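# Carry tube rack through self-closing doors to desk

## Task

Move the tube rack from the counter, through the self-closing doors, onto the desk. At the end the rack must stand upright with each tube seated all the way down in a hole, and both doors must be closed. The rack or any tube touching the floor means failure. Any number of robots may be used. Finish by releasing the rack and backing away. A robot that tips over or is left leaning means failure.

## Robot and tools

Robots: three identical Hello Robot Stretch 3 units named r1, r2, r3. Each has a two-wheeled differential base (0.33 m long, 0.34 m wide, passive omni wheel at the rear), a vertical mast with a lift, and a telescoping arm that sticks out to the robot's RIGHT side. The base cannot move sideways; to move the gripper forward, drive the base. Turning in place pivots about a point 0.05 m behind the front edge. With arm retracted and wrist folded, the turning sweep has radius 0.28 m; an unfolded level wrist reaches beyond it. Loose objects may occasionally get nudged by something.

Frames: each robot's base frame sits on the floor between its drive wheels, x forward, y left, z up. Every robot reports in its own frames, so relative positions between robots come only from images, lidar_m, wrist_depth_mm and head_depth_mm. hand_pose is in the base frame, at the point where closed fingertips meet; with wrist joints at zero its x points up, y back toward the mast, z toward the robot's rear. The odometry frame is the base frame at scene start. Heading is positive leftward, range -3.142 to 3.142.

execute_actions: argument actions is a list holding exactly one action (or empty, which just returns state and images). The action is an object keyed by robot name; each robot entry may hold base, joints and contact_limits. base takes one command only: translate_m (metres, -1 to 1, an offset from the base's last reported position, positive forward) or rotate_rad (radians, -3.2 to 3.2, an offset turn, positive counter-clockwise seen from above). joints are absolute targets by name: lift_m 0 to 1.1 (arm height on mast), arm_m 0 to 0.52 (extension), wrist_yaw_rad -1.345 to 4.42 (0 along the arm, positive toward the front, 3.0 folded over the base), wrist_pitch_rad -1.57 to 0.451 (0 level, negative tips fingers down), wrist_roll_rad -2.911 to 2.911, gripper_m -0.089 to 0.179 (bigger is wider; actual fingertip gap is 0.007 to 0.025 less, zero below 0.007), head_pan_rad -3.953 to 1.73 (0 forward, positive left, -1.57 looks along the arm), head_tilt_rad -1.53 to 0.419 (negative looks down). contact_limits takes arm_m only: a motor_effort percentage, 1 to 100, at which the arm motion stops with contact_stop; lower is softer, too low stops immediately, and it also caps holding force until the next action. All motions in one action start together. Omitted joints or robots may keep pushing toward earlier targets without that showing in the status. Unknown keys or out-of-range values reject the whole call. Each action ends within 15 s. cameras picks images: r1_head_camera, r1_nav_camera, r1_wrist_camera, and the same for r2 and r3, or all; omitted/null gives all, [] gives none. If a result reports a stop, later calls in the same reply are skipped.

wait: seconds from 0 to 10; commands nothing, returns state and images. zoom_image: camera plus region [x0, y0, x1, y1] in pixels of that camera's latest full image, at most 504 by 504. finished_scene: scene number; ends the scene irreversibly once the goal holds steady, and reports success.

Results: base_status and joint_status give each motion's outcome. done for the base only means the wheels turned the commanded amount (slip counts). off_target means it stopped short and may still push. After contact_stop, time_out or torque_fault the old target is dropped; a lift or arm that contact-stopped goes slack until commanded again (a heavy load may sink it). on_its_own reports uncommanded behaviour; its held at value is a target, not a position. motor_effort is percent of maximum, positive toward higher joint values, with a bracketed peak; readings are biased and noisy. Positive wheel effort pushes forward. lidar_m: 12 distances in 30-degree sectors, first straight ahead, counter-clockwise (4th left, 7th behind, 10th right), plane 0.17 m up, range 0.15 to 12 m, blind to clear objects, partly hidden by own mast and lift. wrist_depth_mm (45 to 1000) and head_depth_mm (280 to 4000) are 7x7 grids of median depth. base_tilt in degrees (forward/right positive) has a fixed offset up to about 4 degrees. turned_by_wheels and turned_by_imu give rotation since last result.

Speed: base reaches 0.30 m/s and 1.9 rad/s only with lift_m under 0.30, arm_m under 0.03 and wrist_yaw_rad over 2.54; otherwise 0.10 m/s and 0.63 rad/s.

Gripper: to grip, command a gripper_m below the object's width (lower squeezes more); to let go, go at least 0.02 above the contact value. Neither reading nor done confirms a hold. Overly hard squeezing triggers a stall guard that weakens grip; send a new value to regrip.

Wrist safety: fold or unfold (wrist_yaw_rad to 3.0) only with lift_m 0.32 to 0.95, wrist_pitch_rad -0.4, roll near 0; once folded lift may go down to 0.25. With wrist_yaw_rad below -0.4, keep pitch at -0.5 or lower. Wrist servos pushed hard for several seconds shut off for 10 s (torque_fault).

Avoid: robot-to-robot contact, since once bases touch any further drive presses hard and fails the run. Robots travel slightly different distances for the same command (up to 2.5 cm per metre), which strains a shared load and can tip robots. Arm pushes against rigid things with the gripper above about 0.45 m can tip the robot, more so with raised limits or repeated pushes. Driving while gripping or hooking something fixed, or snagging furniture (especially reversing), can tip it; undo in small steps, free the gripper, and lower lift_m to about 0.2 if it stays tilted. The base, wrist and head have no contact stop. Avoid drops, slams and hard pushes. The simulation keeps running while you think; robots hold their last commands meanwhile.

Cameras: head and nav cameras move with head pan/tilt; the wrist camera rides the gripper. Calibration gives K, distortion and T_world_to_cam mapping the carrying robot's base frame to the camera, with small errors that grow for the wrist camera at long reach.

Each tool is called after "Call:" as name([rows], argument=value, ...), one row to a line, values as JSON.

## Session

Call:
execute_actions(actions=[], cameras=["r1_nav_camera","r2_nav_camera","r3_nav_camera","r1_wrist_camera","r2_wrist_camera","r3_wrist_camera"])

Scene clock: 0.00 s.
r1.base_odometry: x=+0.000 y=+0.000 heading=+0.000 (m, m, rad; r1's odometry frame)
r1.turned_by_wheels: +0.000 (rad since the last result)
r1.turned_by_imu: +0.000 (rad since the last result)
r1.base_tilt: forward=+1.0 right=+1.3 (deg)
r1.lidar_m: 0.81 1.19 1.33 1.42 2.09 3.53 2.45 1.84 1.81 0.98 0.76 0.75
r1.head_depth_mm: 715 714 711 711 710 706 702 / 770 771 765 764 760 761 754 / 833 830 828 825 821 821 818 / 909 906 903 898 897 895 889 / 1001 995 991 989 985 975 974 / 1113 1105 1102 1094 1085 1088 1079 / 1246 1239 1229 1224 1223 1216 1209
r1.base_status: not commanded
r1.joint_positions: lift_m=+0.581 arm_m=+0.002 wrist_yaw_rad=+2.931 wrist_pitch_rad=-0.593 wrist_roll_rad=-0.007 gripper_m=+0.037 head_pan_rad=+0.005 head_tilt_rad=-0.024
r1.joint_status: not commanded
r1.motor_effort: left_wheel=-1 right_wheel=+0 lift_m=+40 arm_m=+0 wrist_yaw_rad=+0 wrist_pitch_rad=+6 wrist_roll_rad=+0 gripper_m=+0 head_pan_rad=+1 head_tilt_rad=+2 (%)
r1.hand_pose: x=+0.0204 y=+0.0476 z=+0.5560 quat_wxyz=(+0.277, +0.692, +0.136, +0.653) (m; r1's base frame)
r1.wrist_depth_mm: - - - - - - - / - - - - - - - / - - - - - - - / 961 - 941 957 954 943 956 / 816 829 854 844 850 820 820 / 733 729 - 734 743 736 744 / 652 651 661 669 646 661 665
r2.base_odometry: x=+0.000 y=+0.000 heading=+0.000 (m, m, rad; r2's odometry frame)
r2.turned_by_wheels: +0.000 (rad since the last result)
r2.turned_by_imu: +0.000 (rad since the last result)
r2.base_tilt: forward=-1.6 right=+3.2 (deg)
r2.lidar_m: 3.01 2.56 2.26 2.27 1.30 1.16 1.65 1.00 0.88 0.89 1.06 1.95
r2.head_depth_mm: 2119 2759 2796 2838 2852 2830 2121 / 2102 2846 2891 2929 2974 2968 2092 / 2112 2958 2973 3025 3051 2957 2093 / 2115 3099 3105 3122 3137 3007 2064 / 2115 3186 3252 3283 3294 2964 2074 / 2140 3280 3398 3438 3497 2961 2067 / 2134 3222 3418 3444 3541 2961 2057
r2.base_status: not commanded
r2.joint_positions: lift_m=+0.597 arm_m=+0.003 wrist_yaw_rad=+2.905 wrist_pitch_rad=-0.376 wrist_roll_rad=-0.007 gripper_m=+0.037 head_pan_rad=-0.009 head_tilt_rad=+0.000
r2.joint_status: not commanded
r2.motor_effort: left_wheel=-1 right_wheel=+0 lift_m=+44 arm_m=-1 wrist_yaw_rad=+0 wrist_pitch_rad=+5 wrist_roll_rad=+0 gripper_m=+0 head_pan_rad=+1 head_tilt_rad=+1 (%)
r2.hand_pose: x=+0.0326 y=+0.0752 z=+0.6193 quat_wxyz=(+0.214, +0.703, +0.050, +0.677) (m; r2's base frame)
r2.wrist_depth_mm: - - - - - - - / - - - - - - - / - - - - - - - / - - - - - - - / 991 - - - - - - / 842 - 842 883 936 925 927 / 728 750 772 772 800 799 802
r3.base_odometry: x=+0.000 y=+0.000 heading=+0.000 (m, m, rad; r3's odometry frame)
r3.turned_by_wheels: +0.000 (rad since the last result)
r3.turned_by_imu: +0.000 (rad since the last result)
r3.base_tilt: forward=+0.1 right=+0.0 (deg)
r3.lidar_m: 1.04 0.80 0.78 0.82 1.17 1.31 1.83 1.98 2.36 2.56 2.16 2.50
r3.head_depth_mm: 2049 2869 2890 2880 2942 2854 2271 / 2050 2351 2322 2264 2217 2182 2105 / 1858 1828 1806 1783 1780 1737 1696 / 1527 1509 1488 1473 1440 1441 1424 / 1281 1265 1258 1248 1235 1225 1214 / 1115 1112 1099 1086 1076 1064 1054 / 984 977 967 959 951 946 934
r3.base_status: not commanded
r3.joint_positions: lift_m=+0.485 arm_m=-0.003 wrist_yaw_rad=+2.886 wrist_pitch_rad=-0.489 wrist_roll_rad=+0.000 gripper_m=+0.037 head_pan_rad=-0.018 head_tilt_rad=-0.022
r3.joint_status: not commanded
r3.motor_effort: left_wheel=+0 right_wheel=+0 lift_m=+33 arm_m=-1 wrist_yaw_rad=+0 wrist_pitch_rad=+8 wrist_roll_rad=+1 gripper_m=+0 head_pan_rad=+1 head_tilt_rad=+2 (%)
r3.hand_pose: x=+0.0332 y=+0.0654 z=+0.4824 quat_wxyz=(+0.258, +0.702, +0.083, +0.659) (m; r3's base frame)
r3.wrist_depth_mm: - 910 826 775 697 673 618 / - - 962 857 770 718 665 / - - - 960 824 776 734 / 948 - 967 967 909 847 787 / 796 - 811 808 840 832 815 / 676 665 - 691 714 715 716 / 597 596 609 607 593 631 620
pictures: r1_nav_camera (sideways: a quarter turn counterclockwise sets it upright), r1_wrist_camera, r2_nav_camera (sideways: a quarter turn counterclockwise sets it upright), r2_wrist_camera, r3_nav_camera (sideways: a quarter turn counterclockwise sets it upright), r3_wrist_camera
camera_calibration (this result's frames):
r1_nav_camera: T_world_to_cam=[[-0.0231812, 0.0623079, 0.997788, -1.25976], [0.0542451, -0.996507, 0.0634882, -0.0294644], [0.998259, 0.0555968, 0.0197203, -0.0778101], [0, 0, 0, 1]] pos_world=[0.0500702, 0.0534572, 1.26037]
r1_wrist_camera: T_world_to_cam=[[0.969806, -0.243863, -0.00282178, -0.0091766], [-0.172537, -0.677884, -0.714636, 0.465044], [0.17236, 0.693544, -0.699491, 0.516877], [0, 0, 0, 1]] pos_world=[0.0000478999, -0.0454685, 0.693862]
r2_nav_camera: T_world_to_cam=[[-0.02587, -0.0284844, 0.999259, -1.26109], [-0.0298814, -0.999125, -0.0292541, 0.0917817], [0.999219, -0.0306161, 0.0249962, -0.0808475], [0, 0, 0, 1]] pos_world=[0.0509026, 0.053305, 1.26486]
r2_wrist_camera: T_world_to_cam=[[0.96783, -0.243614, 0.0628987, -0.0586982], [-0.079596, -0.533609, -0.841977, 0.591419], [0.238681, 0.809885, -0.535834, 0.427577], [0, 0, 0, 1]] pos_world=[0.00183006, -0.0450009, 0.730764]
r3_nav_camera: T_world_to_cam=[[0.0767706, -0.041391, 0.996189, -1.24864], [0.0267691, -0.998692, -0.0435579, 0.109301], [0.996689, 0.030011, -0.0755622, 0.0449799], [0, 0, 0, 1]] pos_world=[0.0481021, 0.0561259, 1.25204]
r3_wrist_camera: T_world_to_cam=[[0.962624, -0.270265, 0.0176776, -0.0238806], [-0.15059, -0.588334, -0.794472, 0.461665], [0.225118, 0.762116, -0.607043, 0.403111], [0, 0, 0, 1]] pos_world=[0.00176255, -0.0420581, 0.611908]
Images, in order (width x height): r1_nav_camera 672x504, r1_wrist_camera 644x364, r2_nav_camera 672x504, r2_wrist_camera 644x364, r3_nav_camera 672x504, r3_wrist_camera 644x364.

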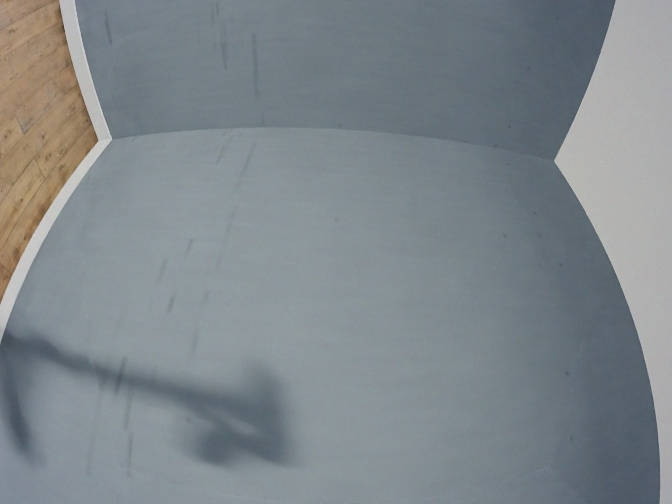

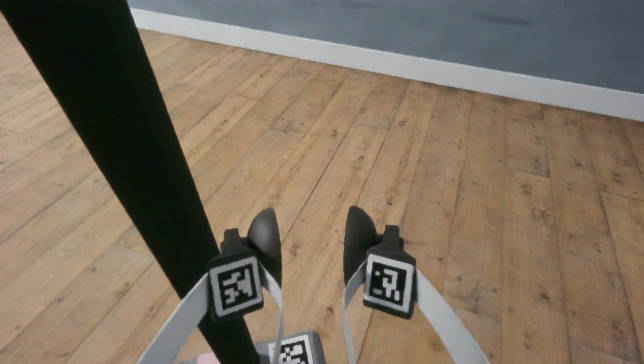

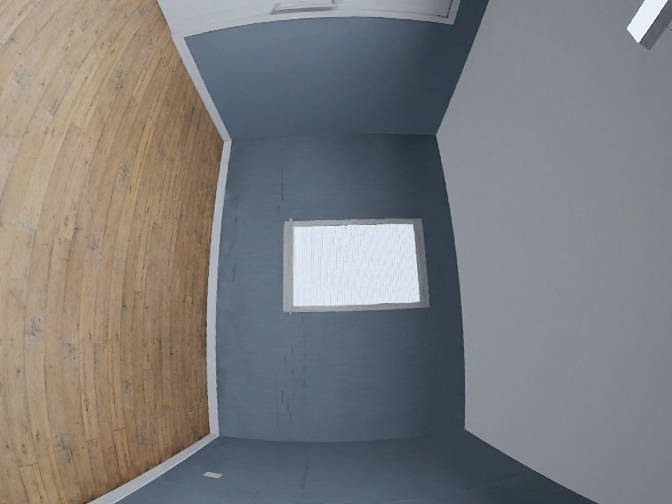

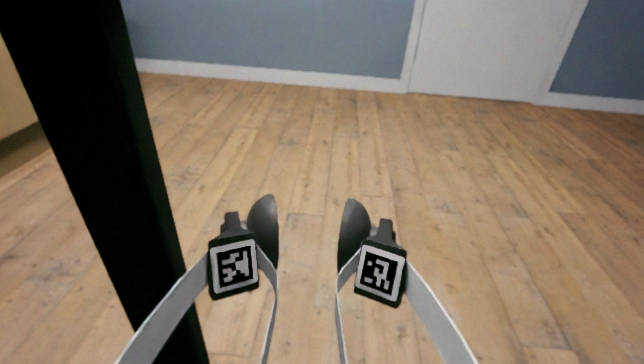

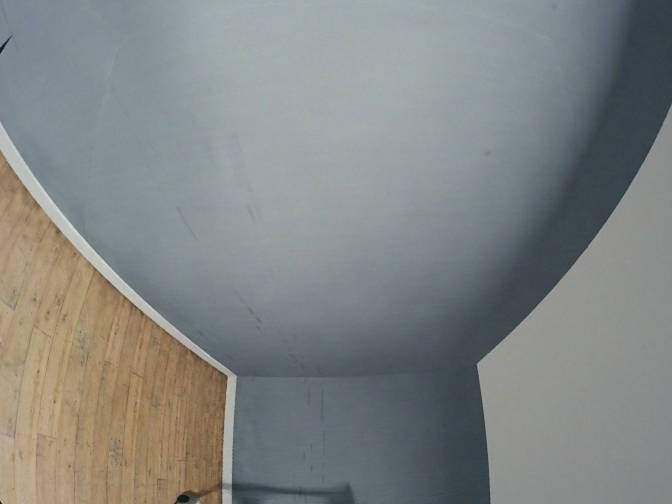

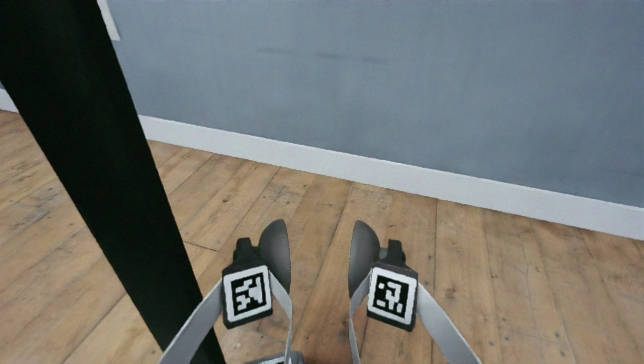

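Call:
execute_actions([
  {"r1":{"base":{"rotate_rad":-2.5},"joints":{"lift_m":0.27,"wrist_yaw_rad":3.0,"wrist_pitch_rad":-0.4,"head_tilt_rad":-0.6}},"r3":{"base":{"rotate_rad":-2.2},"joints":{"lift_m":0.27,"wrist_yaw_rad":3.0,"wrist_pitch_rad":-0.4,"head_tilt_rad":-0.6}},"r2":{"base":{"rotate_rad":2.4},"joints":{"lift_m":0.27,"wrist_yaw_rad":3.0,"head_tilt_rad":-0.4}}},
], cameras=["r1_nav_camera","r2_head_camera","r2_nav_camera","r3_nav_camera"])

Scene clock: 5.23 s.
r1.base_odometry: x=+0.000 y=+0.000 heading=-2.500 (m, m, rad; r1's odometry frame)
r1.turned_by_wheels: -2.500 (rad since the last result)
r1.turned_by_imu: -2.496 (rad since the last result)
r1.base_tilt: forward=+1.0 right=+1.3 (deg)
r1.lidar_m: 1.81 1.61 0.89 0.75 0.75 0.85 1.33 1.32 1.50 2.19 3.61 2.23
r1.head_depth_mm: 1785 2006 2292 2455 1861 1478 1227 / 1743 1948 2164 2379 1855 1478 1231 / 1632 1794 2038 2251 1845 1480 1225 / 1579 1734 1950 2178 1852 1487 1226 / 1519 1697 1897 2109 1847 1475 1226 / 1488 1641 1823 2070 1849 1490 1225 / 1454 1600 1767 1976 1856 1476 1230
r1.base_status: done
r1.joint_positions: lift_m=+0.270 arm_m=+0.002 wrist_yaw_rad=+2.998 wrist_pitch_rad=-0.419 wrist_roll_rad=-0.007 gripper_m=+0.037 head_pan_rad=+0.005 head_tilt_rad=-0.593
r1.joint_status: all done
r1.motor_effort: left_wheel=+1(8) right_wheel=-2(6) lift_m=+35(36) arm_m=+0(0) wrist_yaw_rad=+2(3) wrist_pitch_rad=+9(10) wrist_roll_rad=+1(0) gripper_m=+0(0) head_pan_rad=+0(1) head_tilt_rad=-4(41) (%)
r1.hand_pose: x=+0.0108 y=+0.0751 z=+0.2827 quat_wxyz=(+0.196, +0.698, +0.098, +0.682) (m; r1's base frame)
r1.wrist_depth_mm: 577 - 705 794 898 - - / 625 - 762 865 - - - / 647 - 812 870 875 867 872 / 665 662 678 680 692 688 680 / 564 567 - 571 574 563 560 / 480 499 - - 494 480 482 / - - - - 414 418 417
r2.base_odometry: x=+0.000 y=+0.000 heading=+2.400 (m, m, rad; r2's odometry frame)
r2.turned_by_wheels: +2.400 (rad since the last result)
r2.turned_by_imu: +2.424 (rad since the last result)
r2.base_tilt: forward=-1.6 right=+3.2 (deg)
r2.lidar_m: 1.18 1.16 1.16 0.90 0.89 0.95 1.39 2.99 2.95 2.30 2.26 1.50
r2.head_depth_mm: 1818 1991 1523 1541 1743 1669 1366 / 1758 1905 1516 1477 1635 1665 1354 / 1680 1805 1514 1380 1539 1661 1360 / 1619 1755 1518 1318 1466 1624 1362 / 1555 1673 1515 1262 1387 1562 1358 / 1488 1605 1521 1208 1333 1475 1363 / 1440 1544 1516 1152 1264 1499 1374
r2.base_status: done
r2.joint_positions: lift_m=+0.270 arm_m=+0.003 wrist_yaw_rad=+2.998 wrist_pitch_rad=-0.377 wrist_roll_rad=-0.007 gripper_m=+0.037 head_pan_rad=-0.009 head_tilt_rad=-0.395
r2.joint_status: all done
r2.motor_effort: left_wheel=-3(8) right_wheel=+3(10) lift_m=+39(40) arm_m=-1(1) wrist_yaw_rad=+2(1) wrist_pitch_rad=+5(5) wrist_roll_rad=+0(0) gripper_m=+0(0) head_pan_rad=+1(0) head_tilt_rad=-2(29) (%)
r2.hand_pose: x=+0.0117 y=+0.0791 z=+0.2920 quat_wxyz=(+0.182, +0.700, +0.083, +0.686) (m; r2's base frame)
r2.wrist_depth_mm: 674 - 872 - - - - / 717 - 928 - - - - / 758 - 924 964 978 - - / 670 677 713 733 753 783 810 / 544 555 - 576 606 614 634 / 469 487 - 504 509 510 525 / - - - 430 432 441 451
r3.base_odometry: x=+0.000 y=+0.000 heading=-2.200 (m, m, rad; r3's odometry frame)
r3.turned_by_wheels: -2.200 (rad since the last result)
r3.turned_by_imu: -2.169 (rad since the last result)
r3.base_tilt: forward=+0.1 right=+0.0 (deg)
r3.lidar_m: 2.35 2.50 3.14 2.30 1.15 0.82 0.78 0.80 1.06 1.73 1.31 1.97
r3.head_depth_mm: 2111 2358 2597 2399 1847 1509 1273 / 2098 2313 2560 2387 1861 1521 1269 / 2072 2298 2560 2372 1844 1503 1279 / 2046 2279 2513 2388 1863 1512 1287 / 2020 2234 2476 2444 1857 1527 1276 / 2008 2233 2472 2426 1872 1527 1291 / 2028 2232 2500 2429 1878 1533 1282
r3.base_status: done
r3.joint_positions: lift_m=+0.270 arm_m=-0.003 wrist_yaw_rad=+2.998 wrist_pitch_rad=-0.421 wrist_roll_rad=+0.000 gripper_m=+0.037 head_pan_rad=-0.018 head_tilt_rad=-0.593
r3.joint_status: all done
r3.motor_effort: left_wheel=+2(8) right_wheel=-3(11) lift_m=+27(29) arm_m=-1(1) wrist_yaw_rad=+2(2) wrist_pitch_rad=+11(13) wrist_roll_rad=+0(0) gripper_m=+0(0) head_pan_rad=+0(1) head_tilt_rad=-4(43) (%)
r3.hand_pose: x=+0.0109 y=+0.0793 z=+0.2823 quat_wxyz=(+0.197, +0.700, +0.098, +0.679) (m; r3's base frame)
r3.wrist_depth_mm: - - - - - - - / - - - - - - - / 905 - 924 954 963 962 - / 694 700 718 714 723 727 753 / 555 565 590 574 597 587 590 / 473 493 - 502 494 491 492 / - - - - 410 423 425
pictures: r1_nav_camera (sideways: a quarter turn counterclockwise sets it upright), r2_head_camera (sideways: a quarter turn clockwise sets it upright), r2_nav_camera (sideways: a quarter turn counterclockwise sets it upright), r3_nav_camera (sideways: a quarter turn counterclockwise sets it upright)
camera_calibration (this result's frames):
r1_nav_camera: T_world_to_cam=[[0.518357, 0.0651282, 0.852681, -1.07344], [0.0807413, -0.996369, 0.0270194, 0.0178868], [0.851344, 0.0548409, -0.521733, 0.627808], [0, 0, 0, 1]] pos_world=[0.0205011, 0.0533036, 1.24237]
r2_head_camera: T_world_to_cam=[[-0.419488, -0.0128668, -0.90767, 1.20217], [-0.01239, 0.999888, -0.00844791, 0.0121799], [0.907676, 0.00770219, -0.4196, 0.494692], [0, 0, 0, 1]] pos_world=[0.0554277, -0.000520616, 1.29885]
r2_nav_camera: T_world_to_cam=[[0.361103, -0.0318742, 0.931981, -1.17535], [-0.039516, -0.999041, -0.0188569, 0.0782919], [0.931688, -0.0300189, -0.362016, 0.423324], [0, 0, 0, 1]] pos_world=[0.0331117, 0.0534611, 1.25013]
r3_nav_camera: T_world_to_cam=[[0.602799, -0.0509652, 0.796263, -0.990886], [-0.0038893, -0.998134, -0.0609417, 0.13208], [0.797883, 0.0336387, -0.601873, 0.731132], [0, 0, 0, 1]] pos_world=[0.0144611, 0.0567386, 1.2371]
Images, in order (width x height): r1_nav_camera 672x504, r2_head_camera 896x504, r2_nav_camera 672x504, r3_nav_camera 672x504.

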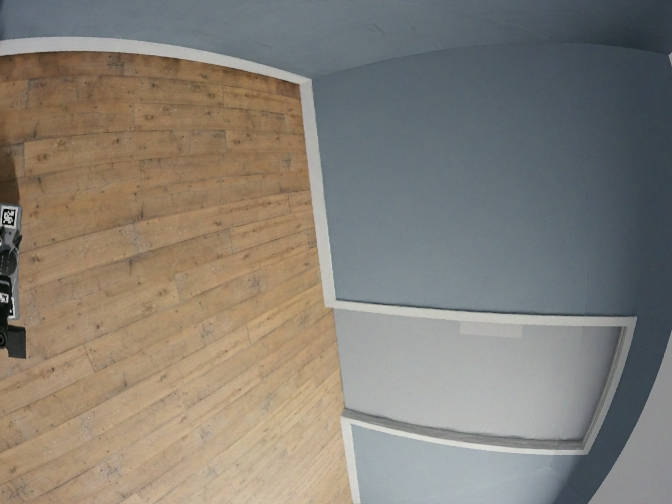

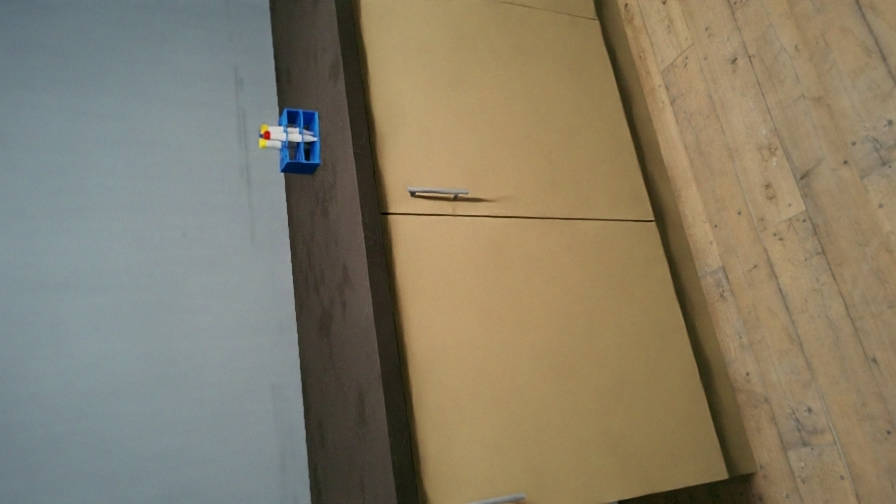

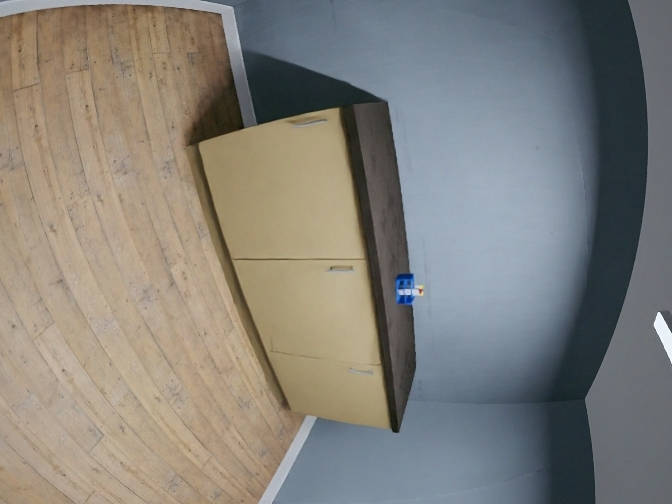

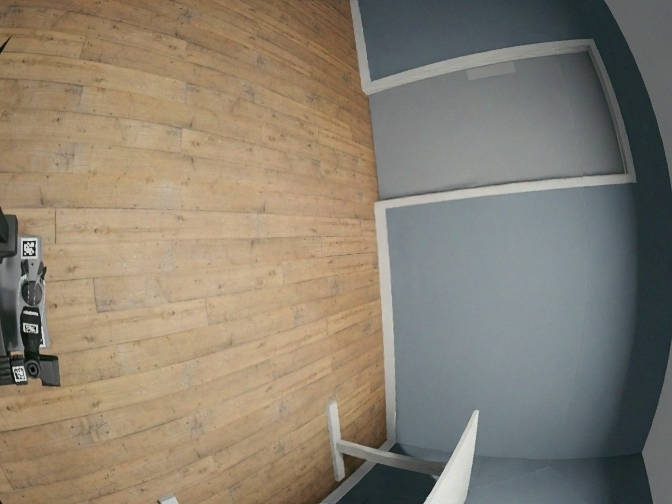

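Call:
execute_actions([
  {"r1":{"base":{"rotate_rad":-0.29}},"r3":{"base":{"rotate_rad":0.45}},"r2":{"base":{"rotate_rad":-0.54}}},
], cameras=[])

Call:
execute_actions([
  {"r1":{"base":{"translate_m":1.0}},"r3":{"base":{"translate_m":0.7}},"r2":{"base":{"translate_m":1.0}}},
], cameras=[])

Call:
execute_actions([
  {"r1":{"base":{"translate_m":0.8}},"r2":{"base":{"translate_m":0.13}}},
], cameras=[])

Call:
execute_actions([
  {"r1":{"base":{"rotate_rad":0.5},"joints":{"head_tilt_rad":-1.2,"lift_m":0.32}},"r2":{"base":{"rotate_rad":2.54},"joints":{"head_pan_rad":-1.57,"head_tilt_rad":-0.5,"lift_m":0.93}}},
], cameras=["r1_nav_camera","r2_head_camera","r3_nav_camera"])

Scene clock: 8.40 s.
r1.base_odometry: x=+0.000 y=+0.000 heading=-2.790 (m, m, rad; r1's odometry frame)
r1.turned_by_wheels: -0.290 (rad since the last result)
r1.turned_by_imu: -0.289 (rad since the last result)
r1.base_tilt: forward=+0.9 right=+1.3 (deg)
r1.lidar_m: 1.91 1.81 1.14 0.80 0.76 0.77 1.01 1.32 1.35 1.78 2.29 2.75
r1.head_depth_mm: 2234 2533 2920 2488 1854 1477 1228 / 2111 2386 2691 2503 1850 1473 1230 / 1997 2235 2535 2509 1865 1470 1231 / 1871 2070 2297 2463 1855 1473 1223 / 1752 1938 2121 2273 1851 1479 1233 / 1598 1752 1941 2143 1853 1480 1226 / 1504 1657 1813 2010 1859 1483 1225
r1.base_status: done
r1.joint_positions: lift_m=+0.270 arm_m=+0.002 wrist_yaw_rad=+2.998 wrist_pitch_rad=-0.419 wrist_roll_rad=-0.007 gripper_m=+0.037 head_pan_rad=+0.005 head_tilt_rad=-0.593
r1.joint_status: not commanded
r1.motor_effort: left_wheel=+1(7) right_wheel=-2(6) lift_m=+35(35) arm_m=-1(0) wrist_yaw_rad=+2(3) wrist_pitch_rad=+9(9) wrist_roll_rad=+0(1) gripper_m=+1(1) head_pan_rad=+0(1) head_tilt_rad=-4(4) (%)
r1.hand_pose: x=+0.0108 y=+0.0751 z=+0.2827 quat_wxyz=(+0.196, +0.698, +0.098, +0.682) (m; r1's base frame)
r1.wrist_depth_mm: 564 - 809 932 - - - / 597 - 836 - - - - / 649 - 835 870 868 871 866 / 650 675 688 686 682 688 686 / 566 564 - 567 581 562 567 / 478 492 - - 490 479 481 / - - - - 418 418 418
r2.base_odometry: x=+0.000 y=+0.000 heading=+1.860 (m, m, rad; r2's odometry frame)
r2.turned_by_wheels: -0.540 (rad since the last result)
r2.turned_by_imu: -0.545 (rad since the last result)
r2.base_tilt: forward=-1.6 right=+3.3 (deg)
r2.lidar_m: 1.51 1.18 1.16 1.17 0.90 0.89 0.94 1.37 2.99 3.00 2.30 2.26
r2.head_depth_mm: 1968 2111 2253 2419 2136 1659 1363 / 2094 2269 2422 2533 2115 1664 1358 / 2242 2389 2522 2716 2146 1662 1349 / 2400 2589 1901 2043 2126 1671 1366 / 2257 2386 1685 1782 1925 1675 1367 / 2021 2155 1526 1554 1677 1652 1369 / 1823 1913 1510 1400 1496 1604 1358
r2.base_status: done
r2.joint_positions: lift_m=+0.270 arm_m=+0.003 wrist_yaw_rad=+2.998 wrist_pitch_rad=-0.377 wrist_roll_rad=-0.007 gripper_m=+0.037 head_pan_rad=-0.009 head_tilt_rad=-0.395
r2.joint_status: not commanded
r2.motor_effort: left_wheel=+1(6) right_wheel=-3(8) lift_m=+40(39) arm_m=-1(1) wrist_yaw_rad=+2(2) wrist_pitch_rad=+5(5) wrist_roll_rad=+0(0) gripper_m=+0(0) head_pan_rad=+0(1) head_tilt_rad=-3(3) (%)
r2.hand_pose: x=+0.0117 y=+0.0791 z=+0.2920 quat_wxyz=(+0.182, +0.700, +0.083, +0.686) (m; r2's base frame)
r2.wrist_depth_mm: 736 - - - - 958 885 / 775 - - - - - 930 / 781 - 912 961 976 - - / 669 684 709 737 739 777 803 / 547 561 - 585 610 613 636 / 469 494 - 505 508 510 520 / - - - 429 429 441 445
r3.base_odometry: x=+0.000 y=+0.000 heading=-1.750 (m, m, rad; r3's odometry frame)
r3.turned_by_wheels: +0.450 (rad since the last result)
r3.turned_by_imu: +0.445 (rad since the last result)
r3.base_tilt: forward=+0.1 right=+0.1 (deg)
r3.lidar_m: 2.38 3.02 2.29 1.26 0.84 0.78 0.79 1.00 1.73 1.31 1.98 2.36
r3.head_depth_mm: 1954 2163 2384 2385 1858 1498 1273 / 2050 2261 2486 2408 1860 1511 1276 / 2174 2372 2641 2407 1869 1513 1274 / 2256 2493 2817 2407 1868 1530 1283 / 2332 2553 2873 2448 1877 1526 1287 / 2409 2631 2905 2464 1880 1527 1267 / 2442 2754 2997 2434 1874 1519 1285
r3.base_status: done
r3.joint_positions: lift_m=+0.270 arm_m=-0.003 wrist_yaw_rad=+2.998 wrist_pitch_rad=-0.421 wrist_roll_rad=+0.000 gripper_m=+0.037 head_pan_rad=-0.018 head_tilt_rad=-0.593
r3.joint_status: not commanded
r3.motor_effort: left_wheel=-1(6) right_wheel=+3(13) lift_m=+28(27) arm_m=-1(2) wrist_yaw_rad=+2(2) wrist_pitch_rad=+11(11) wrist_roll_rad=+0(0) gripper_m=+0(1) head_pan_rad=-1(1) head_tilt_rad=-4(4) (%)
r3.hand_pose: x=+0.0109 y=+0.0793 z=+0.2823 quat_wxyz=(+0.197, +0.700, +0.098, +0.679) (m; r3's base frame)
r3.wrist_depth_mm: 706 - - - - - - / 739 - - - - - - / 750 - 920 956 987 - - / 699 694 719 720 733 729 736 / 565 571 596 578 582 593 599 / 476 490 - 509 498 496 492 / - - - - 406 423 425
pictures: none
No camera images: the call's "cameras" was empty. Leave "cameras" out to get every camera's image.

Scene clock: 13.33 s.
r1.base_odometry: x=-0.939 y=-0.345 heading=-2.790 (m, m, rad; r1's odometry frame)
r1.turned_by_wheels: +0.000 (rad since the last result)
r1.turned_by_imu: -0.005 (rad since the last result)
r1.base_tilt: forward=+0.9 right=+1.3 (deg)
r1.lidar_m: 1.11 0.98 1.00 1.31 1.30 1.33 1.75 2.15 2.20 1.56 3.19 1.61
r1.head_depth_mm: 1264 1412 1593 1820 1855 1481 1227 / 1174 1324 1498 1762 1866 1469 1231 / 1098 1221 1382 1583 1768 1489 1226 / 1023 1134 1276 1443 1668 1472 1222 / 963 1059 1181 1326 1515 1481 1230 / 911 995 1096 1222 1341 1395 1228 / 853 904 960 1061 1185 1340 1229
r1.base_status: done
r1.joint_positions: lift_m=+0.270 arm_m=+0.002 wrist_yaw_rad=+2.999 wrist_pitch_rad=-0.418 wrist_roll_rad=-0.007 gripper_m=+0.037 head_pan_rad=+0.005 head_tilt_rad=-0.594
r1.joint_status: not commanded
r1.motor_effort: left_wheel=+0(9) right_wheel=-2(5) lift_m=+35(36) arm_m=+0(1) wrist_yaw_rad=+1(3) wrist_pitch_rad=+9(9) wrist_roll_rad=+1(1) gripper_m=+0(1) head_pan_rad=+0(0) head_tilt_rad=-3(4) (%)
r1.hand_pose: x=+0.0106 y=+0.0752 z=+0.2828 quat_wxyz=(+0.196, +0.698, +0.098, +0.682) (m; r1's base frame)
r1.wrist_depth_mm: 950 - - - - 867 740 / - - - - - 913 775 / 858 - 889 869 863 876 799 / 684 668 694 683 675 687 674 / 561 564 - 564 586 562 563 / 480 492 - - 494 478 478 / - - - - 418 418 414
r2.base_odometry: x=-0.285 y=+0.958 heading=+1.860 (m, m, rad; r2's odometry frame)
r2.turned_by_wheels: +0.000 (rad since the last result)
r2.turned_by_imu: +0.005 (rad since the last result)
r2.base_tilt: forward=-1.6 right=+3.2 (deg)
r2.lidar_m: 0.75 0.59 0.58 0.62 0.91 1.71 1.82 2.64 3.56 1.90 1.47 1.44
r2.head_depth_mm: 1247 1328 1409 1527 1626 1653 1356 / 1322 1418 1532 1624 1783 1676 1356 / 1421 1526 1640 1689 1901 1602 1363 / 1527 1652 1773 1010 1092 1210 1330 / 1490 1597 1664 901 929 1025 1134 / 1344 1419 1456 897 813 884 958 / 1218 1289 1330 904 719 767 839
r2.base_status: done
r2.joint_positions: lift_m=+0.270 arm_m=+0.003 wrist_yaw_rad=+2.998 wrist_pitch_rad=-0.378 wrist_roll_rad=-0.007 gripper_m=+0.037 head_pan_rad=-0.009 head_tilt_rad=-0.396
r2.joint_status: not commanded
r2.motor_effort: left_wheel=+0(10) right_wheel=-3(7) lift_m=+40(40) arm_m=-1(1) wrist_yaw_rad=+1(2) wrist_pitch_rad=+5(5) wrist_roll_rad=+0(0) gripper_m=-1(0) head_pan_rad=+0(1) head_tilt_rad=-2(3) (%)
r2.hand_pose: x=+0.0115 y=+0.0791 z=+0.2919 quat_wxyz=(+0.182, +0.700, +0.083, +0.686) (m; r2's base frame)
r2.wrist_depth_mm: - - 731 629 557 500 455 / - - 811 687 604 533 481 / 858 - 906 825 696 570 508 / 671 670 708 722 721 667 594 / 547 552 - 584 611 611 612 / 469 490 - 502 507 515 524 / - - - 428 425 442 448
r3.base_odometry: x=-0.125 y=-0.689 heading=-1.750 (m, m, rad; r3's odometry frame)
r3.turned_by_wheels: +0.000 (rad since the last result)
r3.turned_by_imu: +0.000 (rad since the last result)
r3.base_tilt: forward=+0.2 right=+0.0 (deg)
r3.lidar_m: 1.81 1.57 2.74 2.29 1.53 1.42 1.43 1.81 1.58 1.76 1.86 1.71
r3.head_depth_mm: 1454 1572 1701 1906 1852 1505 1269 / 1531 1671 1859 2068 1836 1511 1269 / 1588 1746 1921 2123 1857 1511 1271 / 1660 1790 2020 2205 1851 1516 1278 / 1718 1880 2094 2301 1886 1531 1283 / 1759 1946 2168 2323 1862 1532 1285 / 1749 1959 2205 2366 1874 1529 1278
r3.base_status: done
r3.joint_positions: lift_m=+0.270 arm_m=-0.003 wrist_yaw_rad=+2.998 wrist_pitch_rad=-0.420 wrist_roll_rad=+0.000 gripper_m=+0.037 head_pan_rad=-0.018 head_tilt_rad=-0.594
r3.joint_status: not commanded
r3.motor_effort: left_wheel=-2(5) right_wheel=+2(11) lift_m=+28(28) arm_m=-1(2) wrist_yaw_rad=+1(2) wrist_pitch_rad=+10(11) wrist_roll_rad=+0(0) gripper_m=+0(0) head_pan_rad=+0(1) head_tilt_rad=-4(4) (%)
r3.hand_pose: x=+0.0108 y=+0.0794 z=+0.2824 quat_wxyz=(+0.197, +0.700, +0.098, +0.680) (m; r3's base frame)
r3.wrist_depth_mm: - - - - - - - / - - - - - - - / 924 - 944 945 943 995 - / 689 689 712 721 733 731 739 / 564 567 598 575 582 596 600 / 472 492 - 501 500 490 502 / - - - - 408 424 428
pictures: none
No camera images: the call's "cameras" was empty. Leave "cameras" out to get every camera's image.

Scene clock: 17.70 s.
r1.base_odometry: x=-1.690 y=-0.621 heading=-2.790 (m, m, rad; r1's odometry frame)
r1.turned_by_wheels: +0.000 (rad since the last result)
r1.turned_by_imu: -0.004 (rad since the last result)
r1.base_tilt: forward=+1.0 right=+1.4 (deg)
r1.lidar_m: 0.42 0.39 0.36 0.43 1.00 1.78 2.33 2.81 1.68 3.06 1.70 0.60
r1.head_depth_mm: 438 497 572 679 829 1068 1225 / 406 457 521 606 722 895 1140 / 379 422 476 546 641 773 973 / 355 393 438 497 572 679 832 / 334 367 408 457 521 604 725 / 315 345 380 423 477 546 641 / 298 324 356 393 440 499 576
r1.base_status: done
r1.joint_positions: lift_m=+0.270 arm_m=+0.002 wrist_yaw_rad=+2.999 wrist_pitch_rad=-0.418 wrist_roll_rad=-0.007 gripper_m=+0.037 head_pan_rad=+0.005 head_tilt_rad=-0.594
r1.joint_status: not commanded
r1.motor_effort: left_wheel=+0(9) right_wheel=-2(4) lift_m=+36(36) arm_m=+0(0) wrist_yaw_rad=+1(1) wrist_pitch_rad=+9(9) wrist_roll_rad=+0(0) gripper_m=+1(0) head_pan_rad=+0(1) head_tilt_rad=-3(3) (%)
r1.hand_pose: x=+0.0106 y=+0.0752 z=+0.2828 quat_wxyz=(+0.196, +0.698, +0.098, +0.682) (m; r1's base frame)
r1.wrist_depth_mm: - - 626 465 371 368 315 / - - 696 503 402 387 330 / 868 - 735 549 445 409 344 / 679 664 688 586 491 429 365 / 567 563 - 566 522 463 385 / 483 494 - - 491 462 405 / - - - - 420 416 409
r2.base_odometry: x=-0.322 y=+1.083 heading=+1.860 (m, m, rad; r2's odometry frame)
r2.turned_by_wheels: +0.000 (rad since the last result)
r2.turned_by_imu: +0.000 (rad since the last result)
r2.base_tilt: forward=-1.6 right=+3.3 (deg)
r2.lidar_m: 0.65 0.51 0.50 0.54 0.80 1.81 1.94 2.81 3.64 1.76 1.36 1.33
r2.head_depth_mm: 1148 1231 1310 1408 1520 1600 1356 / 1233 1307 1398 1521 1663 1643 1349 / 1305 1410 1510 1580 1706 1594 1367 / 1407 1512 1654 913 946 1051 1221 / 1404 1497 1601 903 788 880 974 / 1257 1336 1397 904 700 759 828 / 1144 1216 1267 903 642 662 719
r2.base_status: done
r2.joint_positions: lift_m=+0.270 arm_m=+0.003 wrist_yaw_rad=+2.998 wrist_pitch_rad=-0.378 wrist_roll_rad=-0.007 gripper_m=+0.037 head_pan_rad=-0.009 head_tilt_rad=-0.396
r2.joint_status: not commanded
r2.motor_effort: left_wheel=+1(8) right_wheel=-2(7) lift_m=+40(40) arm_m=-1(1) wrist_yaw_rad=+2(2) wrist_pitch_rad=+5(5) wrist_roll_rad=+0(0) gripper_m=+0(0) head_pan_rad=+0(0) head_tilt_rad=-2(2) (%)
r2.hand_pose: x=+0.0115 y=+0.0790 z=+0.2919 quat_wxyz=(+0.182, +0.700, +0.083, +0.686) (m; r2's base frame)
r2.wrist_depth_mm: - - 650 554 489 442 398 / - - 692 608 524 465 419 / 857 - 824 727 571 499 449 / 669 679 710 725 678 604 483 / 541 555 - 585 609 598 561 / 467 489 - 503 509 509 524 / - - - 430 429 442 447
r3.base_odometry: x=-0.125 y=-0.689 heading=-1.750 (m, m, rad; r3's odometry frame)
r3.turned_by_wheels: +0.000 (rad since the last result)
r3.turned_by_imu: +0.001 (rad since the last result)
r3.base_tilt: forward=+0.1 right=+0.0 (deg)
r3.lidar_m: 1.67 1.79 2.73 2.30 1.53 1.42 1.43 1.81 1.58 1.77 1.86 1.71
r3.head_depth_mm: 1453 1573 1723 1899 1847 1503 1269 / 1523 1669 1847 2062 1868 1509 1266 / 1592 1746 1948 2162 1859 1506 1286 / 1644 1821 2013 2220 1861 1510 1276 / 1693 1863 2102 2273 1870 1522 1288 / 1743 1942 2156 1965 1848 1521 1287 / 1748 1882 2093 1989 1833 1524 1278
r3.base_status: not commanded
r3.joint_positions: lift_m=+0.270 arm_m=-0.003 wrist_yaw_rad=+2.998 wrist_pitch_rad=-0.420 wrist_roll_rad=+0.000 gripper_m=+0.037 head_pan_rad=-0.018 head_tilt_rad=-0.594
r3.joint_status: not commanded
r3.motor_effort: left_wheel=-1(2) right_wheel=+3(2) lift_m=+28(27) arm_m=-1(1) wrist_yaw_rad=+2(1) wrist_pitch_rad=+11(10) wrist_roll_rad=+0(0) gripper_m=+0(0) head_pan_rad=+0(0) head_tilt_rad=-4(4) (%)
r3.hand_pose: x=+0.0108 y=+0.0794 z=+0.2824 quat_wxyz=(+0.197, +0.700, +0.098, +0.680) (m; r3's base frame)
r3.wrist_depth_mm: - - - - - - - / - - - - - - - / 890 - 938 970 987 989 - / 699 696 717 720 732 737 756 / 553 566 598 581 587 587 600 / 473 490 - 503 498 495 498 / - - - - 407 422 425
pictures: none
No camera images: the call's "cameras" was empty. Leave "cameras" out to get every camera's image.

Scene clock: 24.53 s.
r1.base_odometry: x=-1.690 y=-0.621 heading=-2.290 (m, m, rad; r1's odometry frame)
r1.turned_by_wheels: +0.500 (rad since the last result)
r1.turned_by_imu: +0.497 (rad since the last result)
r1.base_tilt: forward=+1.0 right=+1.4 (deg)
r1.lidar_m: 0.39 0.36 0.42 0.92 1.77 2.28 2.81 1.68 3.04 1.98 0.62 0.42
r1.head_depth_mm: 372 468 626 944 1285 1176 1093 / 369 461 617 923 1287 1212 1101 / 365 458 606 904 1267 1205 - / 362 452 598 884 1266 1204 - / 360 447 592 866 1264 1198 - / 355 441 582 784 1199 1192 - / 351 436 540 668 1203 1187 1108
r1.base_status: done
r1.joint_positions: lift_m=+0.320 arm_m=+0.002 wrist_yaw_rad=+2.999 wrist_pitch_rad=-0.418 wrist_roll_rad=-0.007 gripper_m=+0.037 head_pan_rad=+0.005 head_tilt_rad=-1.186
r1.joint_status: all done
r1.motor_effort: left_wheel=-3(9) right_wheel=+2(6) lift_m=+44(46) arm_m=+0(0) wrist_yaw_rad=+0(1) wrist_pitch_rad=+8(9) wrist_roll_rad=+1(0) gripper_m=+0(0) head_pan_rad=+0(1) head_tilt_rad=-8(44) (%)
r1.hand_pose: x=+0.0106 y=+0.0752 z=+0.3326 quat_wxyz=(+0.195, +0.698, +0.098, +0.682) (m; r1's base frame)
r1.wrist_depth_mm: - - - - 603 409 300 / - - - - 624 427 311 / - - - - 650 436 335 / 768 760 766 772 658 441 363 / 632 633 - 624 606 444 397 / 545 537 - 542 550 479 418 / 467 483 - - 468 468 433
r2.base_odometry: x=-0.322 y=+1.083 heading=-1.883 (m, m, rad; r2's odometry frame)
r2.turned_by_wheels: +2.540 (rad since the last result)
r2.turned_by_imu: +2.566 (rad since the last result)
r2.base_tilt: forward=-1.6 right=+3.2 (deg)
r2.lidar_m: 1.82 1.89 2.60 3.61 1.88 1.38 1.33 0.70 0.52 0.50 0.53 0.73
r2.head_depth_mm: 921 1007 1059 743 605 651 - / 924 1011 1068 746 605 670 - / 929 1017 1080 743 606 682 - / 934 1030 1028 740 607 689 - / 945 1035 1091 745 608 697 - / 951 1042 1099 749 631 725 857 / 956 1053 1098 745 628 730 873
r2.base_status: done
r2.joint_positions: lift_m=+0.930 arm_m=+0.003 wrist_yaw_rad=+2.998 wrist_pitch_rad=-0.378 wrist_roll_rad=-0.007 gripper_m=+0.037 head_pan_rad=-1.563 head_tilt_rad=-0.494
r2.joint_status: all done
r2.motor_effort: left_wheel=-3(8) right_wheel=+3(12) lift_m=+48(50) arm_m=-1(1) wrist_yaw_rad=+2(1) wrist_pitch_rad=+5(5) wrist_roll_rad=+0(0) gripper_m=+0(0) head_pan_rad=-2(38) head_tilt_rad=-3(15) (%)
r2.hand_pose: x=+0.0115 y=+0.0790 z=+0.9516 quat_wxyz=(+0.182, +0.700, +0.084, +0.686) (m; r2's base frame)
r2.wrist_depth_mm: - - - - - - - / - - - - - - - / - - - - - - - / - - - - - - - / - - - - - - - / - - - - - - - / - - - - - - -
r3.base_odometry: x=-0.125 y=-0.689 heading=-1.750 (m, m, rad; r3's odometry frame)
r3.turned_by_wheels: +0.000 (rad since the last result)
r3.turned_by_imu: +0.002 (rad since the last result)
r3.base_tilt: forward=+0.1 right=+0.0 (deg)
r3.lidar_m: 1.68 1.74 2.73 2.29 1.53 1.42 1.44 1.82 1.58 1.77 1.85 1.71
r3.head_depth_mm: 1452 1573 1702 1900 1846 1501 1274 / 1514 1664 1841 2075 1860 1507 1272 / 1587 1742 1943 2111 1880 1510 1276 / 1637 1811 2013 2225 1850 1521 1276 / 1708 1887 2090 2305 1875 1510 1281 / 1756 1970 2139 1942 1808 1524 1284 / 1756 1936 2093 2045 1818 1535 1281
r3.base_status: not commanded
r3.joint_positions: lift_m=+0.270 arm_m=-0.003 wrist_yaw_rad=+2.998 wrist_pitch_rad=-0.420 wrist_roll_rad=+0.000 gripper_m=+0.037 head_pan_rad=-0.018 head_tilt_rad=-0.594
r3.joint_status: not commanded
r3.motor_effort: left_wheel=-1(2) right_wheel=+3(2) lift_m=+28(27) arm_m=-1(1) wrist_yaw_rad=+2(2) wrist_pitch_rad=+10(10) wrist_roll_rad=+0(0) gripper_m=+0(1) head_pan_rad=+0(0) head_tilt_rad=-4(4) (%)
r3.hand_pose: x=+0.0108 y=+0.0794 z=+0.2824 quat_wxyz=(+0.197, +0.700, +0.098, +0.680) (m; r3's base frame)
r3.wrist_depth_mm: - - - - - - - / - - - - - - - / 887 - 934 948 951 995 - / 703 692 706 719 747 744 739 / 557 569 602 581 589 578 591 / 474 486 - 506 499 491 495 / - - - - 405 420 428
pictures: r1_nav_camera (sideways: a quarter turn counterclockwise sets it upright), r2_head_camera (sideways: a quarter turn clockwise sets it upright), r3_nav_camera (sideways: a quarter turn counterclockwise sets it upright)
camera_calibration (this result's frames):
r1_nav_camera: T_world_to_cam=[[0.906095, 0.0671557, 0.41771, -0.509018], [0.0829614, -0.996357, -0.0197743, 0.0787963], [0.41486, 0.0525712, -0.908365, 1.13325], [0, 0, 0, 1]] pos_world=[-0.0154599, 0.0531161, 1.24359]
r2_head_camera: T_world_to_cam=[[-0.0205154, 0.506801, -0.861819, 1.13993], [0.999538, 0.0297173, -0.00631816, 0.00323346], [0.0224089, -0.861551, -0.507177, 0.614048], [0, 0, 0, 1]] pos_world=[0.00639403, -0.0487821, 1.29387]
r3_nav_camera: T_world_to_cam=[[0.603322, -0.0509748, 0.795867, -0.990373], [-0.00392937, -0.998133, -0.0609511, 0.132093], [0.797488, 0.0336458, -0.602395, 0.731815], [0, 0, 0, 1]] pos_world=[0.0144186, 0.0567394, 1.2371]
Images, in order (width x height): r1_nav_camera 672x504, r2_head_camera 896x504, r3_nav_camera 672x504.

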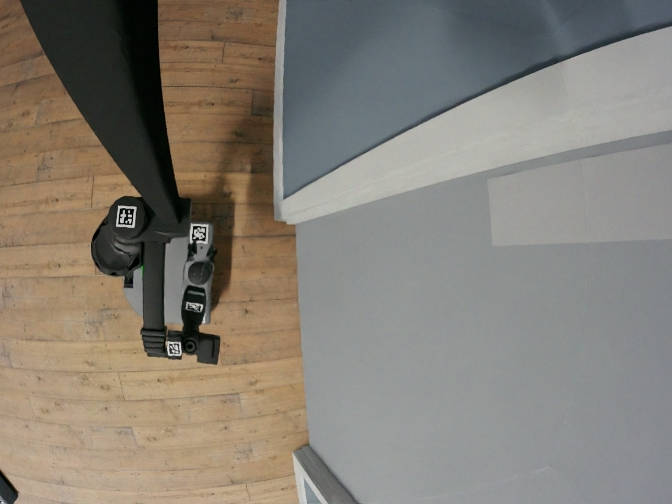

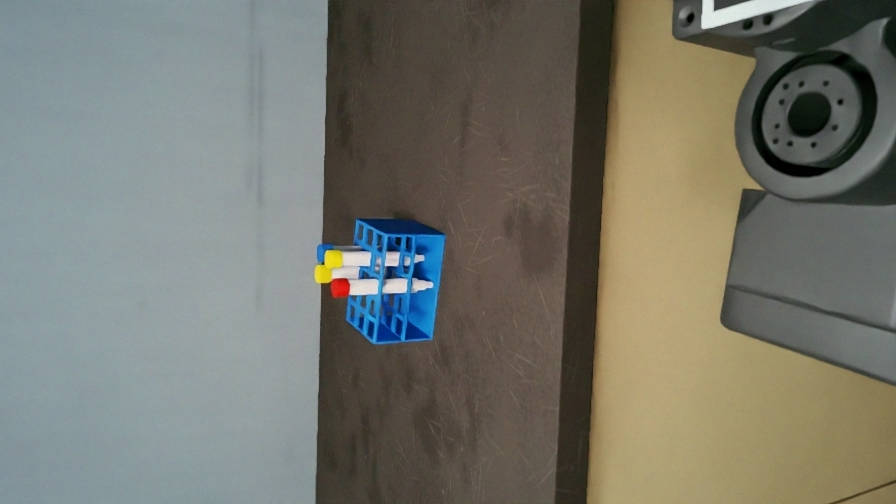

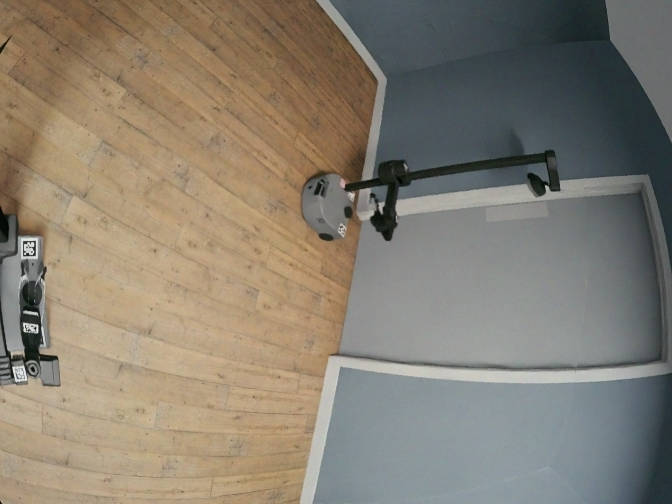

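Call:
execute_actions([
  {"r1":{"base":{"rotate_rad":-0.2}},"r2":{"base":{"translate_m":0.09},"joints":{"wrist_yaw_rad":0,"wrist_pitch_rad":-0.4,"lift_m":0.95}}},
], cameras=[])

Call:
execute_actions([
  {"r1":{"base":{"translate_m":0.95}},"r2":{"joints":{"wrist_pitch_rad":0,"gripper_m":0.179,"arm_m":0.15,"lift_m":0.9}}},
], cameras=["r1_nav_camera","r2_wrist_camera"])

Scene clock: 27.90 s.
r1.base_odometry: x=-1.690 y=-0.621 heading=-2.490 (m, m, rad; r1's odometry frame)
r1.turned_by_wheels: -0.200 (rad since the last result)
r1.turned_by_imu: -0.200 (rad since the last result)
r1.base_tilt: forward=+1.0 right=+1.4 (deg)
r1.lidar_m: 0.39 0.39 0.36 0.61 1.75 1.98 2.82 2.81 1.67 2.55 0.84 0.47
r1.head_depth_mm: 418 537 743 1214 1282 1179 1091 / 404 512 699 1092 1284 1200 1105 / 390 491 657 995 1282 1201 - / 378 470 623 913 1272 1207 - / 365 452 590 845 1253 1205 - / 354 434 560 790 1133 1193 - / 342 418 534 698 930 1189 1112
r1.base_status: done
r1.joint_positions: lift_m=+0.320 arm_m=+0.002 wrist_yaw_rad=+2.999 wrist_pitch_rad=-0.418 wrist_roll_rad=-0.007 gripper_m=+0.037 head_pan_rad=+0.005 head_tilt_rad=-1.186
r1.joint_status: not commanded
r1.motor_effort: left_wheel=+0(5) right_wheel=-2(4) lift_m=+44(44) arm_m=+0(0) wrist_yaw_rad=+2(3) wrist_pitch_rad=+8(8) wrist_roll_rad=+0(0) gripper_m=+0(0) head_pan_rad=-1(0) head_tilt_rad=-8(8) (%)
r1.hand_pose: x=+0.0106 y=+0.0752 z=+0.3326 quat_wxyz=(+0.195, +0.698, +0.098, +0.682) (m; r1's base frame)
r1.wrist_depth_mm: - - - 684 462 335 323 / - - - 754 490 355 346 / - - - 802 521 393 361 / 772 755 773 749 551 426 375 / 640 631 - 633 538 470 387 / 542 534 - 535 524 509 404 / 468 481 - - 464 466 422
r2.base_odometry: x=-0.350 y=+0.997 heading=-1.883 (m, m, rad; r2's odometry frame)
r2.turned_by_wheels: +0.000 (rad since the last result)
r2.turned_by_imu: +0.000 (rad since the last result)
r2.base_tilt: forward=-1.6 right=+3.3 (deg)
r2.lidar_m: 1.73 1.80 2.47 3.62 2.01 1.47 1.42 0.70 0.52 0.51 0.53 0.74
r2.head_depth_mm: 918 1002 1060 744 605 - - / 924 1014 1064 742 593 - - / 933 1012 1023 729 593 - - / 937 1029 1085 744 607 709 846 / 945 1033 1093 747 631 717 855 / 949 1039 1097 746 631 725 864 / 953 1044 1104 749 631 722 874
r2.base_status: done
r2.joint_positions: lift_m=+0.950 arm_m=+0.003 wrist_yaw_rad=+0.003 wrist_pitch_rad=-0.414 wrist_roll_rad=-0.007 gripper_m=+0.037 head_pan_rad=-1.563 head_tilt_rad=-0.494
r2.joint_status: all done
r2.motor_effort: left_wheel=-3(3) right_wheel=+3(7) lift_m=+48(48) arm_m=-1(1) wrist_yaw_rad=-4(6) wrist_pitch_rad=+4(5) wrist_roll_rad=+0(0) gripper_m=+0(0) head_pan_rad=-2(3) head_tilt_rad=-3(2) (%)
r2.hand_pose: x=-0.0208 y=-0.3729 z=+0.9636 quat_wxyz=(+0.695, +0.147, -0.689, -0.144) (m; r2's base frame)
r2.wrist_depth_mm: 683 716 765 493 787 777 791 / 445 469 486 466 546 577 612 / 335 343 357 372 383 401 419 / 298 297 297 300 299 307 315 / 366 365 357 357 351 348 345 / 425 421 441 412 399 399 385 / 504 509 490 479 477 465 465
r3.base_odometry: x=-0.125 y=-0.689 heading=-1.750 (m, m, rad; r3's odometry frame)
r3.turned_by_wheels: +0.000 (rad since the last result)
r3.turned_by_imu: +0.001 (rad since the last result)
r3.base_tilt: forward=+0.1 right=+0.1 (deg)
r3.lidar_m: 1.68 1.76 2.73 2.30 1.53 1.42 1.44 1.81 1.58 1.77 1.85 1.71
r3.head_depth_mm: 1458 1567 1712 1918 1843 1508 1274 / 1531 1687 1833 2054 1852 1503 1274 / 1583 1743 1925 2125 1850 1519 1277 / 1636 1808 2012 2229 1863 1495 1279 / 1694 1889 2100 2283 1875 1526 1277 / 1776 1943 2171 1964 1786 1538 1288 / 1743 1942 1820 2044 1805 1531 1286
r3.base_status: not commanded
r3.joint_positions: lift_m=+0.270 arm_m=-0.003 wrist_yaw_rad=+2.998 wrist_pitch_rad=-0.420 wrist_roll_rad=+0.000 gripper_m=+0.037 head_pan_rad=-0.018 head_tilt_rad=-0.594
r3.joint_status: not commanded
r3.motor_effort: left_wheel=-1(1) right_wheel=+3(2) lift_m=+28(28) arm_m=-2(1) wrist_yaw_rad=+2(1) wrist_pitch_rad=+11(11) wrist_roll_rad=+1(0) gripper_m=+0(0) head_pan_rad=+0(0) head_tilt_rad=-4(4) (%)
r3.hand_pose: x=+0.0108 y=+0.0794 z=+0.2824 quat_wxyz=(+0.197, +0.700, +0.098, +0.680) (m; r3's base frame)
r3.wrist_depth_mm: - - - - - - - / - - - - - - - / 915 - 950 961 979 - - / 697 689 720 730 730 743 747 / 559 568 597 575 593 588 597 / 471 490 - 499 493 487 495 / - - - - 408 424 426
pictures: none
No camera images: the call's "cameras" was empty. Leave "cameras" out to get every camera's image.

Scene clock: 38.40 s.
r1.base_odometry: x=-2.444 y=-1.197 heading=-2.489 (m, m, rad; r1's odometry frame)
r1.turned_by_wheels: +0.000 (rad since the last result)
r1.turned_by_imu: -0.438 (rad since the last result)
r1.base_tilt: forward=+0.8 right=+1.3 (deg)
r1.lidar_m: - - 0.15 0.20 1.00 0.62 0.58 3.58 2.26 0.21 0.15 -
r1.head_depth_mm: - - - - - 1159 1098 / - - - - - - - / - - - - - - - / - - - - - - - / - - - - - 466 - / - - - - - 1166 - / - - - - - 1164 1124
r1.base_status: translate_m off_target (by the wheels' count: +0.9498 of +0.9500)
r1.joint_positions: lift_m=+0.320 arm_m=+0.002 wrist_yaw_rad=+3.009 wrist_pitch_rad=-0.416 wrist_roll_rad=-0.007 gripper_m=+0.037 head_pan_rad=+0.005 head_tilt_rad=-1.204
r1.joint_status: not commanded
r1.on_its_own: left_wheel is at rest, and its effort (+21) is outside its rest range (-18 to +18)
r1.motor_effort: left_wheel=+21(84) right_wheel=+12(15) lift_m=+41(44) arm_m=-1(1) wrist_yaw_rad=-10(12) wrist_pitch_rad=+8(8) wrist_roll_rad=+0(0) gripper_m=+0(1) head_pan_rad=+1(0) head_tilt_rad=+3(8) (%)
r1.hand_pose: x=+0.0085 y=+0.0757 z=+0.3331 quat_wxyz=(+0.192, +0.697, +0.101, +0.683) (m; r1's base frame)
r1.wrist_depth_mm: 749 - - 331 134 84 62 / 801 - - 361 139 86 63 / 833 - - 398 144 88 64 / 777 769 780 438 149 90 65 / 635 643 - 595 141 92 66 / 540 543 - 523 128 94 67 / 472 484 - - 187 94 68
r2.base_odometry: x=-0.350 y=+0.997 heading=-1.883 (m, m, rad; r2's odometry frame)
r2.turned_by_wheels: +0.000 (rad since the last result)
r2.turned_by_imu: -0.001 (rad since the last result)
r2.base_tilt: forward=-1.6 right=+3.2 (deg)
r2.lidar_m: 1.73 1.79 2.47 3.63 2.01 1.47 1.42 0.70 0.52 0.51 0.53 0.73
r2.head_depth_mm: 922 1003 1058 780 - - 798 / 920 1009 1070 819 - 730 808 / 931 1017 1024 762 - 731 822 / 938 1026 1082 774 606 705 837 / 942 1031 1093 745 630 715 851 / 948 1045 1094 743 629 726 861 / 955 1045 1095 748 631 721 872
r2.base_status: not commanded
r2.joint_positions: lift_m=+0.900 arm_m=+0.150 wrist_yaw_rad=+0.002 wrist_pitch_rad=-0.022 wrist_roll_rad=-0.007 gripper_m=+0.179 head_pan_rad=-1.563 head_tilt_rad=-0.494
r2.joint_status: all done
r2.motor_effort: left_wheel=-3(3) right_wheel=+3(2) lift_m=+40(39) arm_m=+3(5) wrist_yaw_rad=-2(3) wrist_pitch_rad=+7(8) wrist_roll_rad=+0(0) gripper_m=+0(89) head_pan_rad=-3(2) head_tilt_rad=-3(4) (%)
r2.hand_pose: x=-0.0210 y=-0.5503 z=+1.0090 quat_wxyz=(+0.710, +0.009, -0.704, -0.008) (m; r2's base frame)
r2.wrist_depth_mm: 676 684 686 681 686 673 678 / 695 693 704 699 710 719 715 / 725 723 731 724 736 735 735 / 568 606 569 367 744 736 764 / 394 383 363 361 427 483 468 / - 277 288 296 302 301 326 / 215 220 225 229 235 239 244
r3.base_odometry: x=-0.125 y=-0.689 heading=-1.750 (m, m, rad; r3's odometry frame)
r3.turned_by_wheels: +0.000 (rad since the last result)
r3.turned_by_imu: +0.003 (rad since the last result)
r3.base_tilt: forward=+0.2 right=+0.1 (deg)
r3.lidar_m: 1.90 2.20 2.74 2.29 1.53 1.42 1.43 1.81 1.58 1.77 1.86 1.71
r3.head_depth_mm: 1471 1570 1709 1916 1829 1507 1282 / 1658 1794 1968 2136 1833 1510 1280 / 1906 2082 2231 2347 1857 1508 1272 / 2149 2425 2543 2377 1856 1519 1282 / 3473 3731 3428 2435 1847 1515 1267 / 2927 3033 2223 2344 1868 1526 1270 / 1750 1962 2227 2338 1874 1537 1281
r3.base_status: not commanded
r3.joint_positions: lift_m=+0.270 arm_m=-0.003 wrist_yaw_rad=+2.998 wrist_pitch_rad=-0.420 wrist_roll_rad=+0.000 gripper_m=+0.037 head_pan_rad=-0.018 head_tilt_rad=-0.594
r3.joint_status: not commanded
r3.motor_effort: left_wheel=-1(2) right_wheel=+3(2) lift_m=+27(27) arm_m=-1(1) wrist_yaw_rad=+2(1) wrist_pitch_rad=+11(11) wrist_roll_rad=+0(0) gripper_m=+0(0) head_pan_rad=+0(0) head_tilt_rad=-4(4) (%)
r3.hand_pose: x=+0.0108 y=+0.0794 z=+0.2824 quat_wxyz=(+0.197, +0.700, +0.098, +0.680) (m; r3's base frame)
r3.wrist_depth_mm: - - - - - - - / - - - - - - - / 901 - 937 968 952 982 - / 710 686 702 714 736 729 740 / 566 564 599 581 581 587 592 / 475 494 - 500 493 490 495 / - - - - 409 420 423
pictures: r1_nav_camera (sideways: a quarter turn counterclockwise sets it upright), r2_wrist_camera
camera_calibration (this result's frames):
r1_nav_camera: T_world_to_cam=[[0.913781, 0.0672033, 0.400609, -0.486792], [0.0825845, -0.996358, -0.0212316, 0.0806953], [0.397723, 0.0524851, -0.916003, 1.14328], [0, 0, 0, 1]] pos_world=[-0.0165519, 0.0531102, 1.24398]
r2_wrist_camera: T_world_to_cam=[[-0.998032, 0.0289246, 0.0556331, -0.067697], [-0.0482573, 0.212192, -0.976036, 1.12784], [-0.0400363, -0.9768, -0.210378, -0.161774], [0, 0, 0, 1]] pos_world=[-0.0196143, -0.39538, 1.07054]
Images, in order (width x height): r1_nav_camera 672x504, r2_wrist_camera 644x364.

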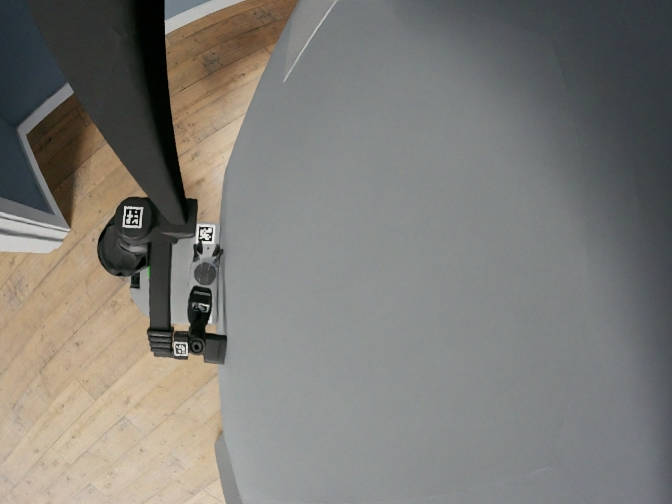

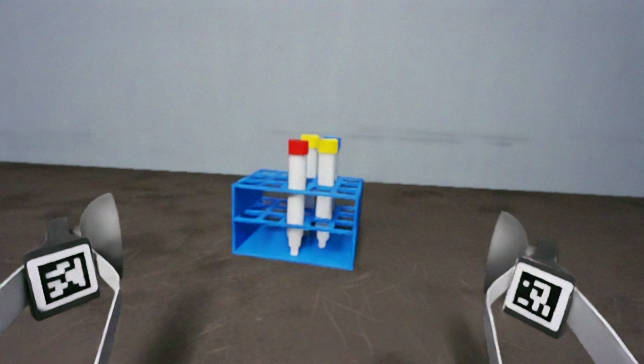

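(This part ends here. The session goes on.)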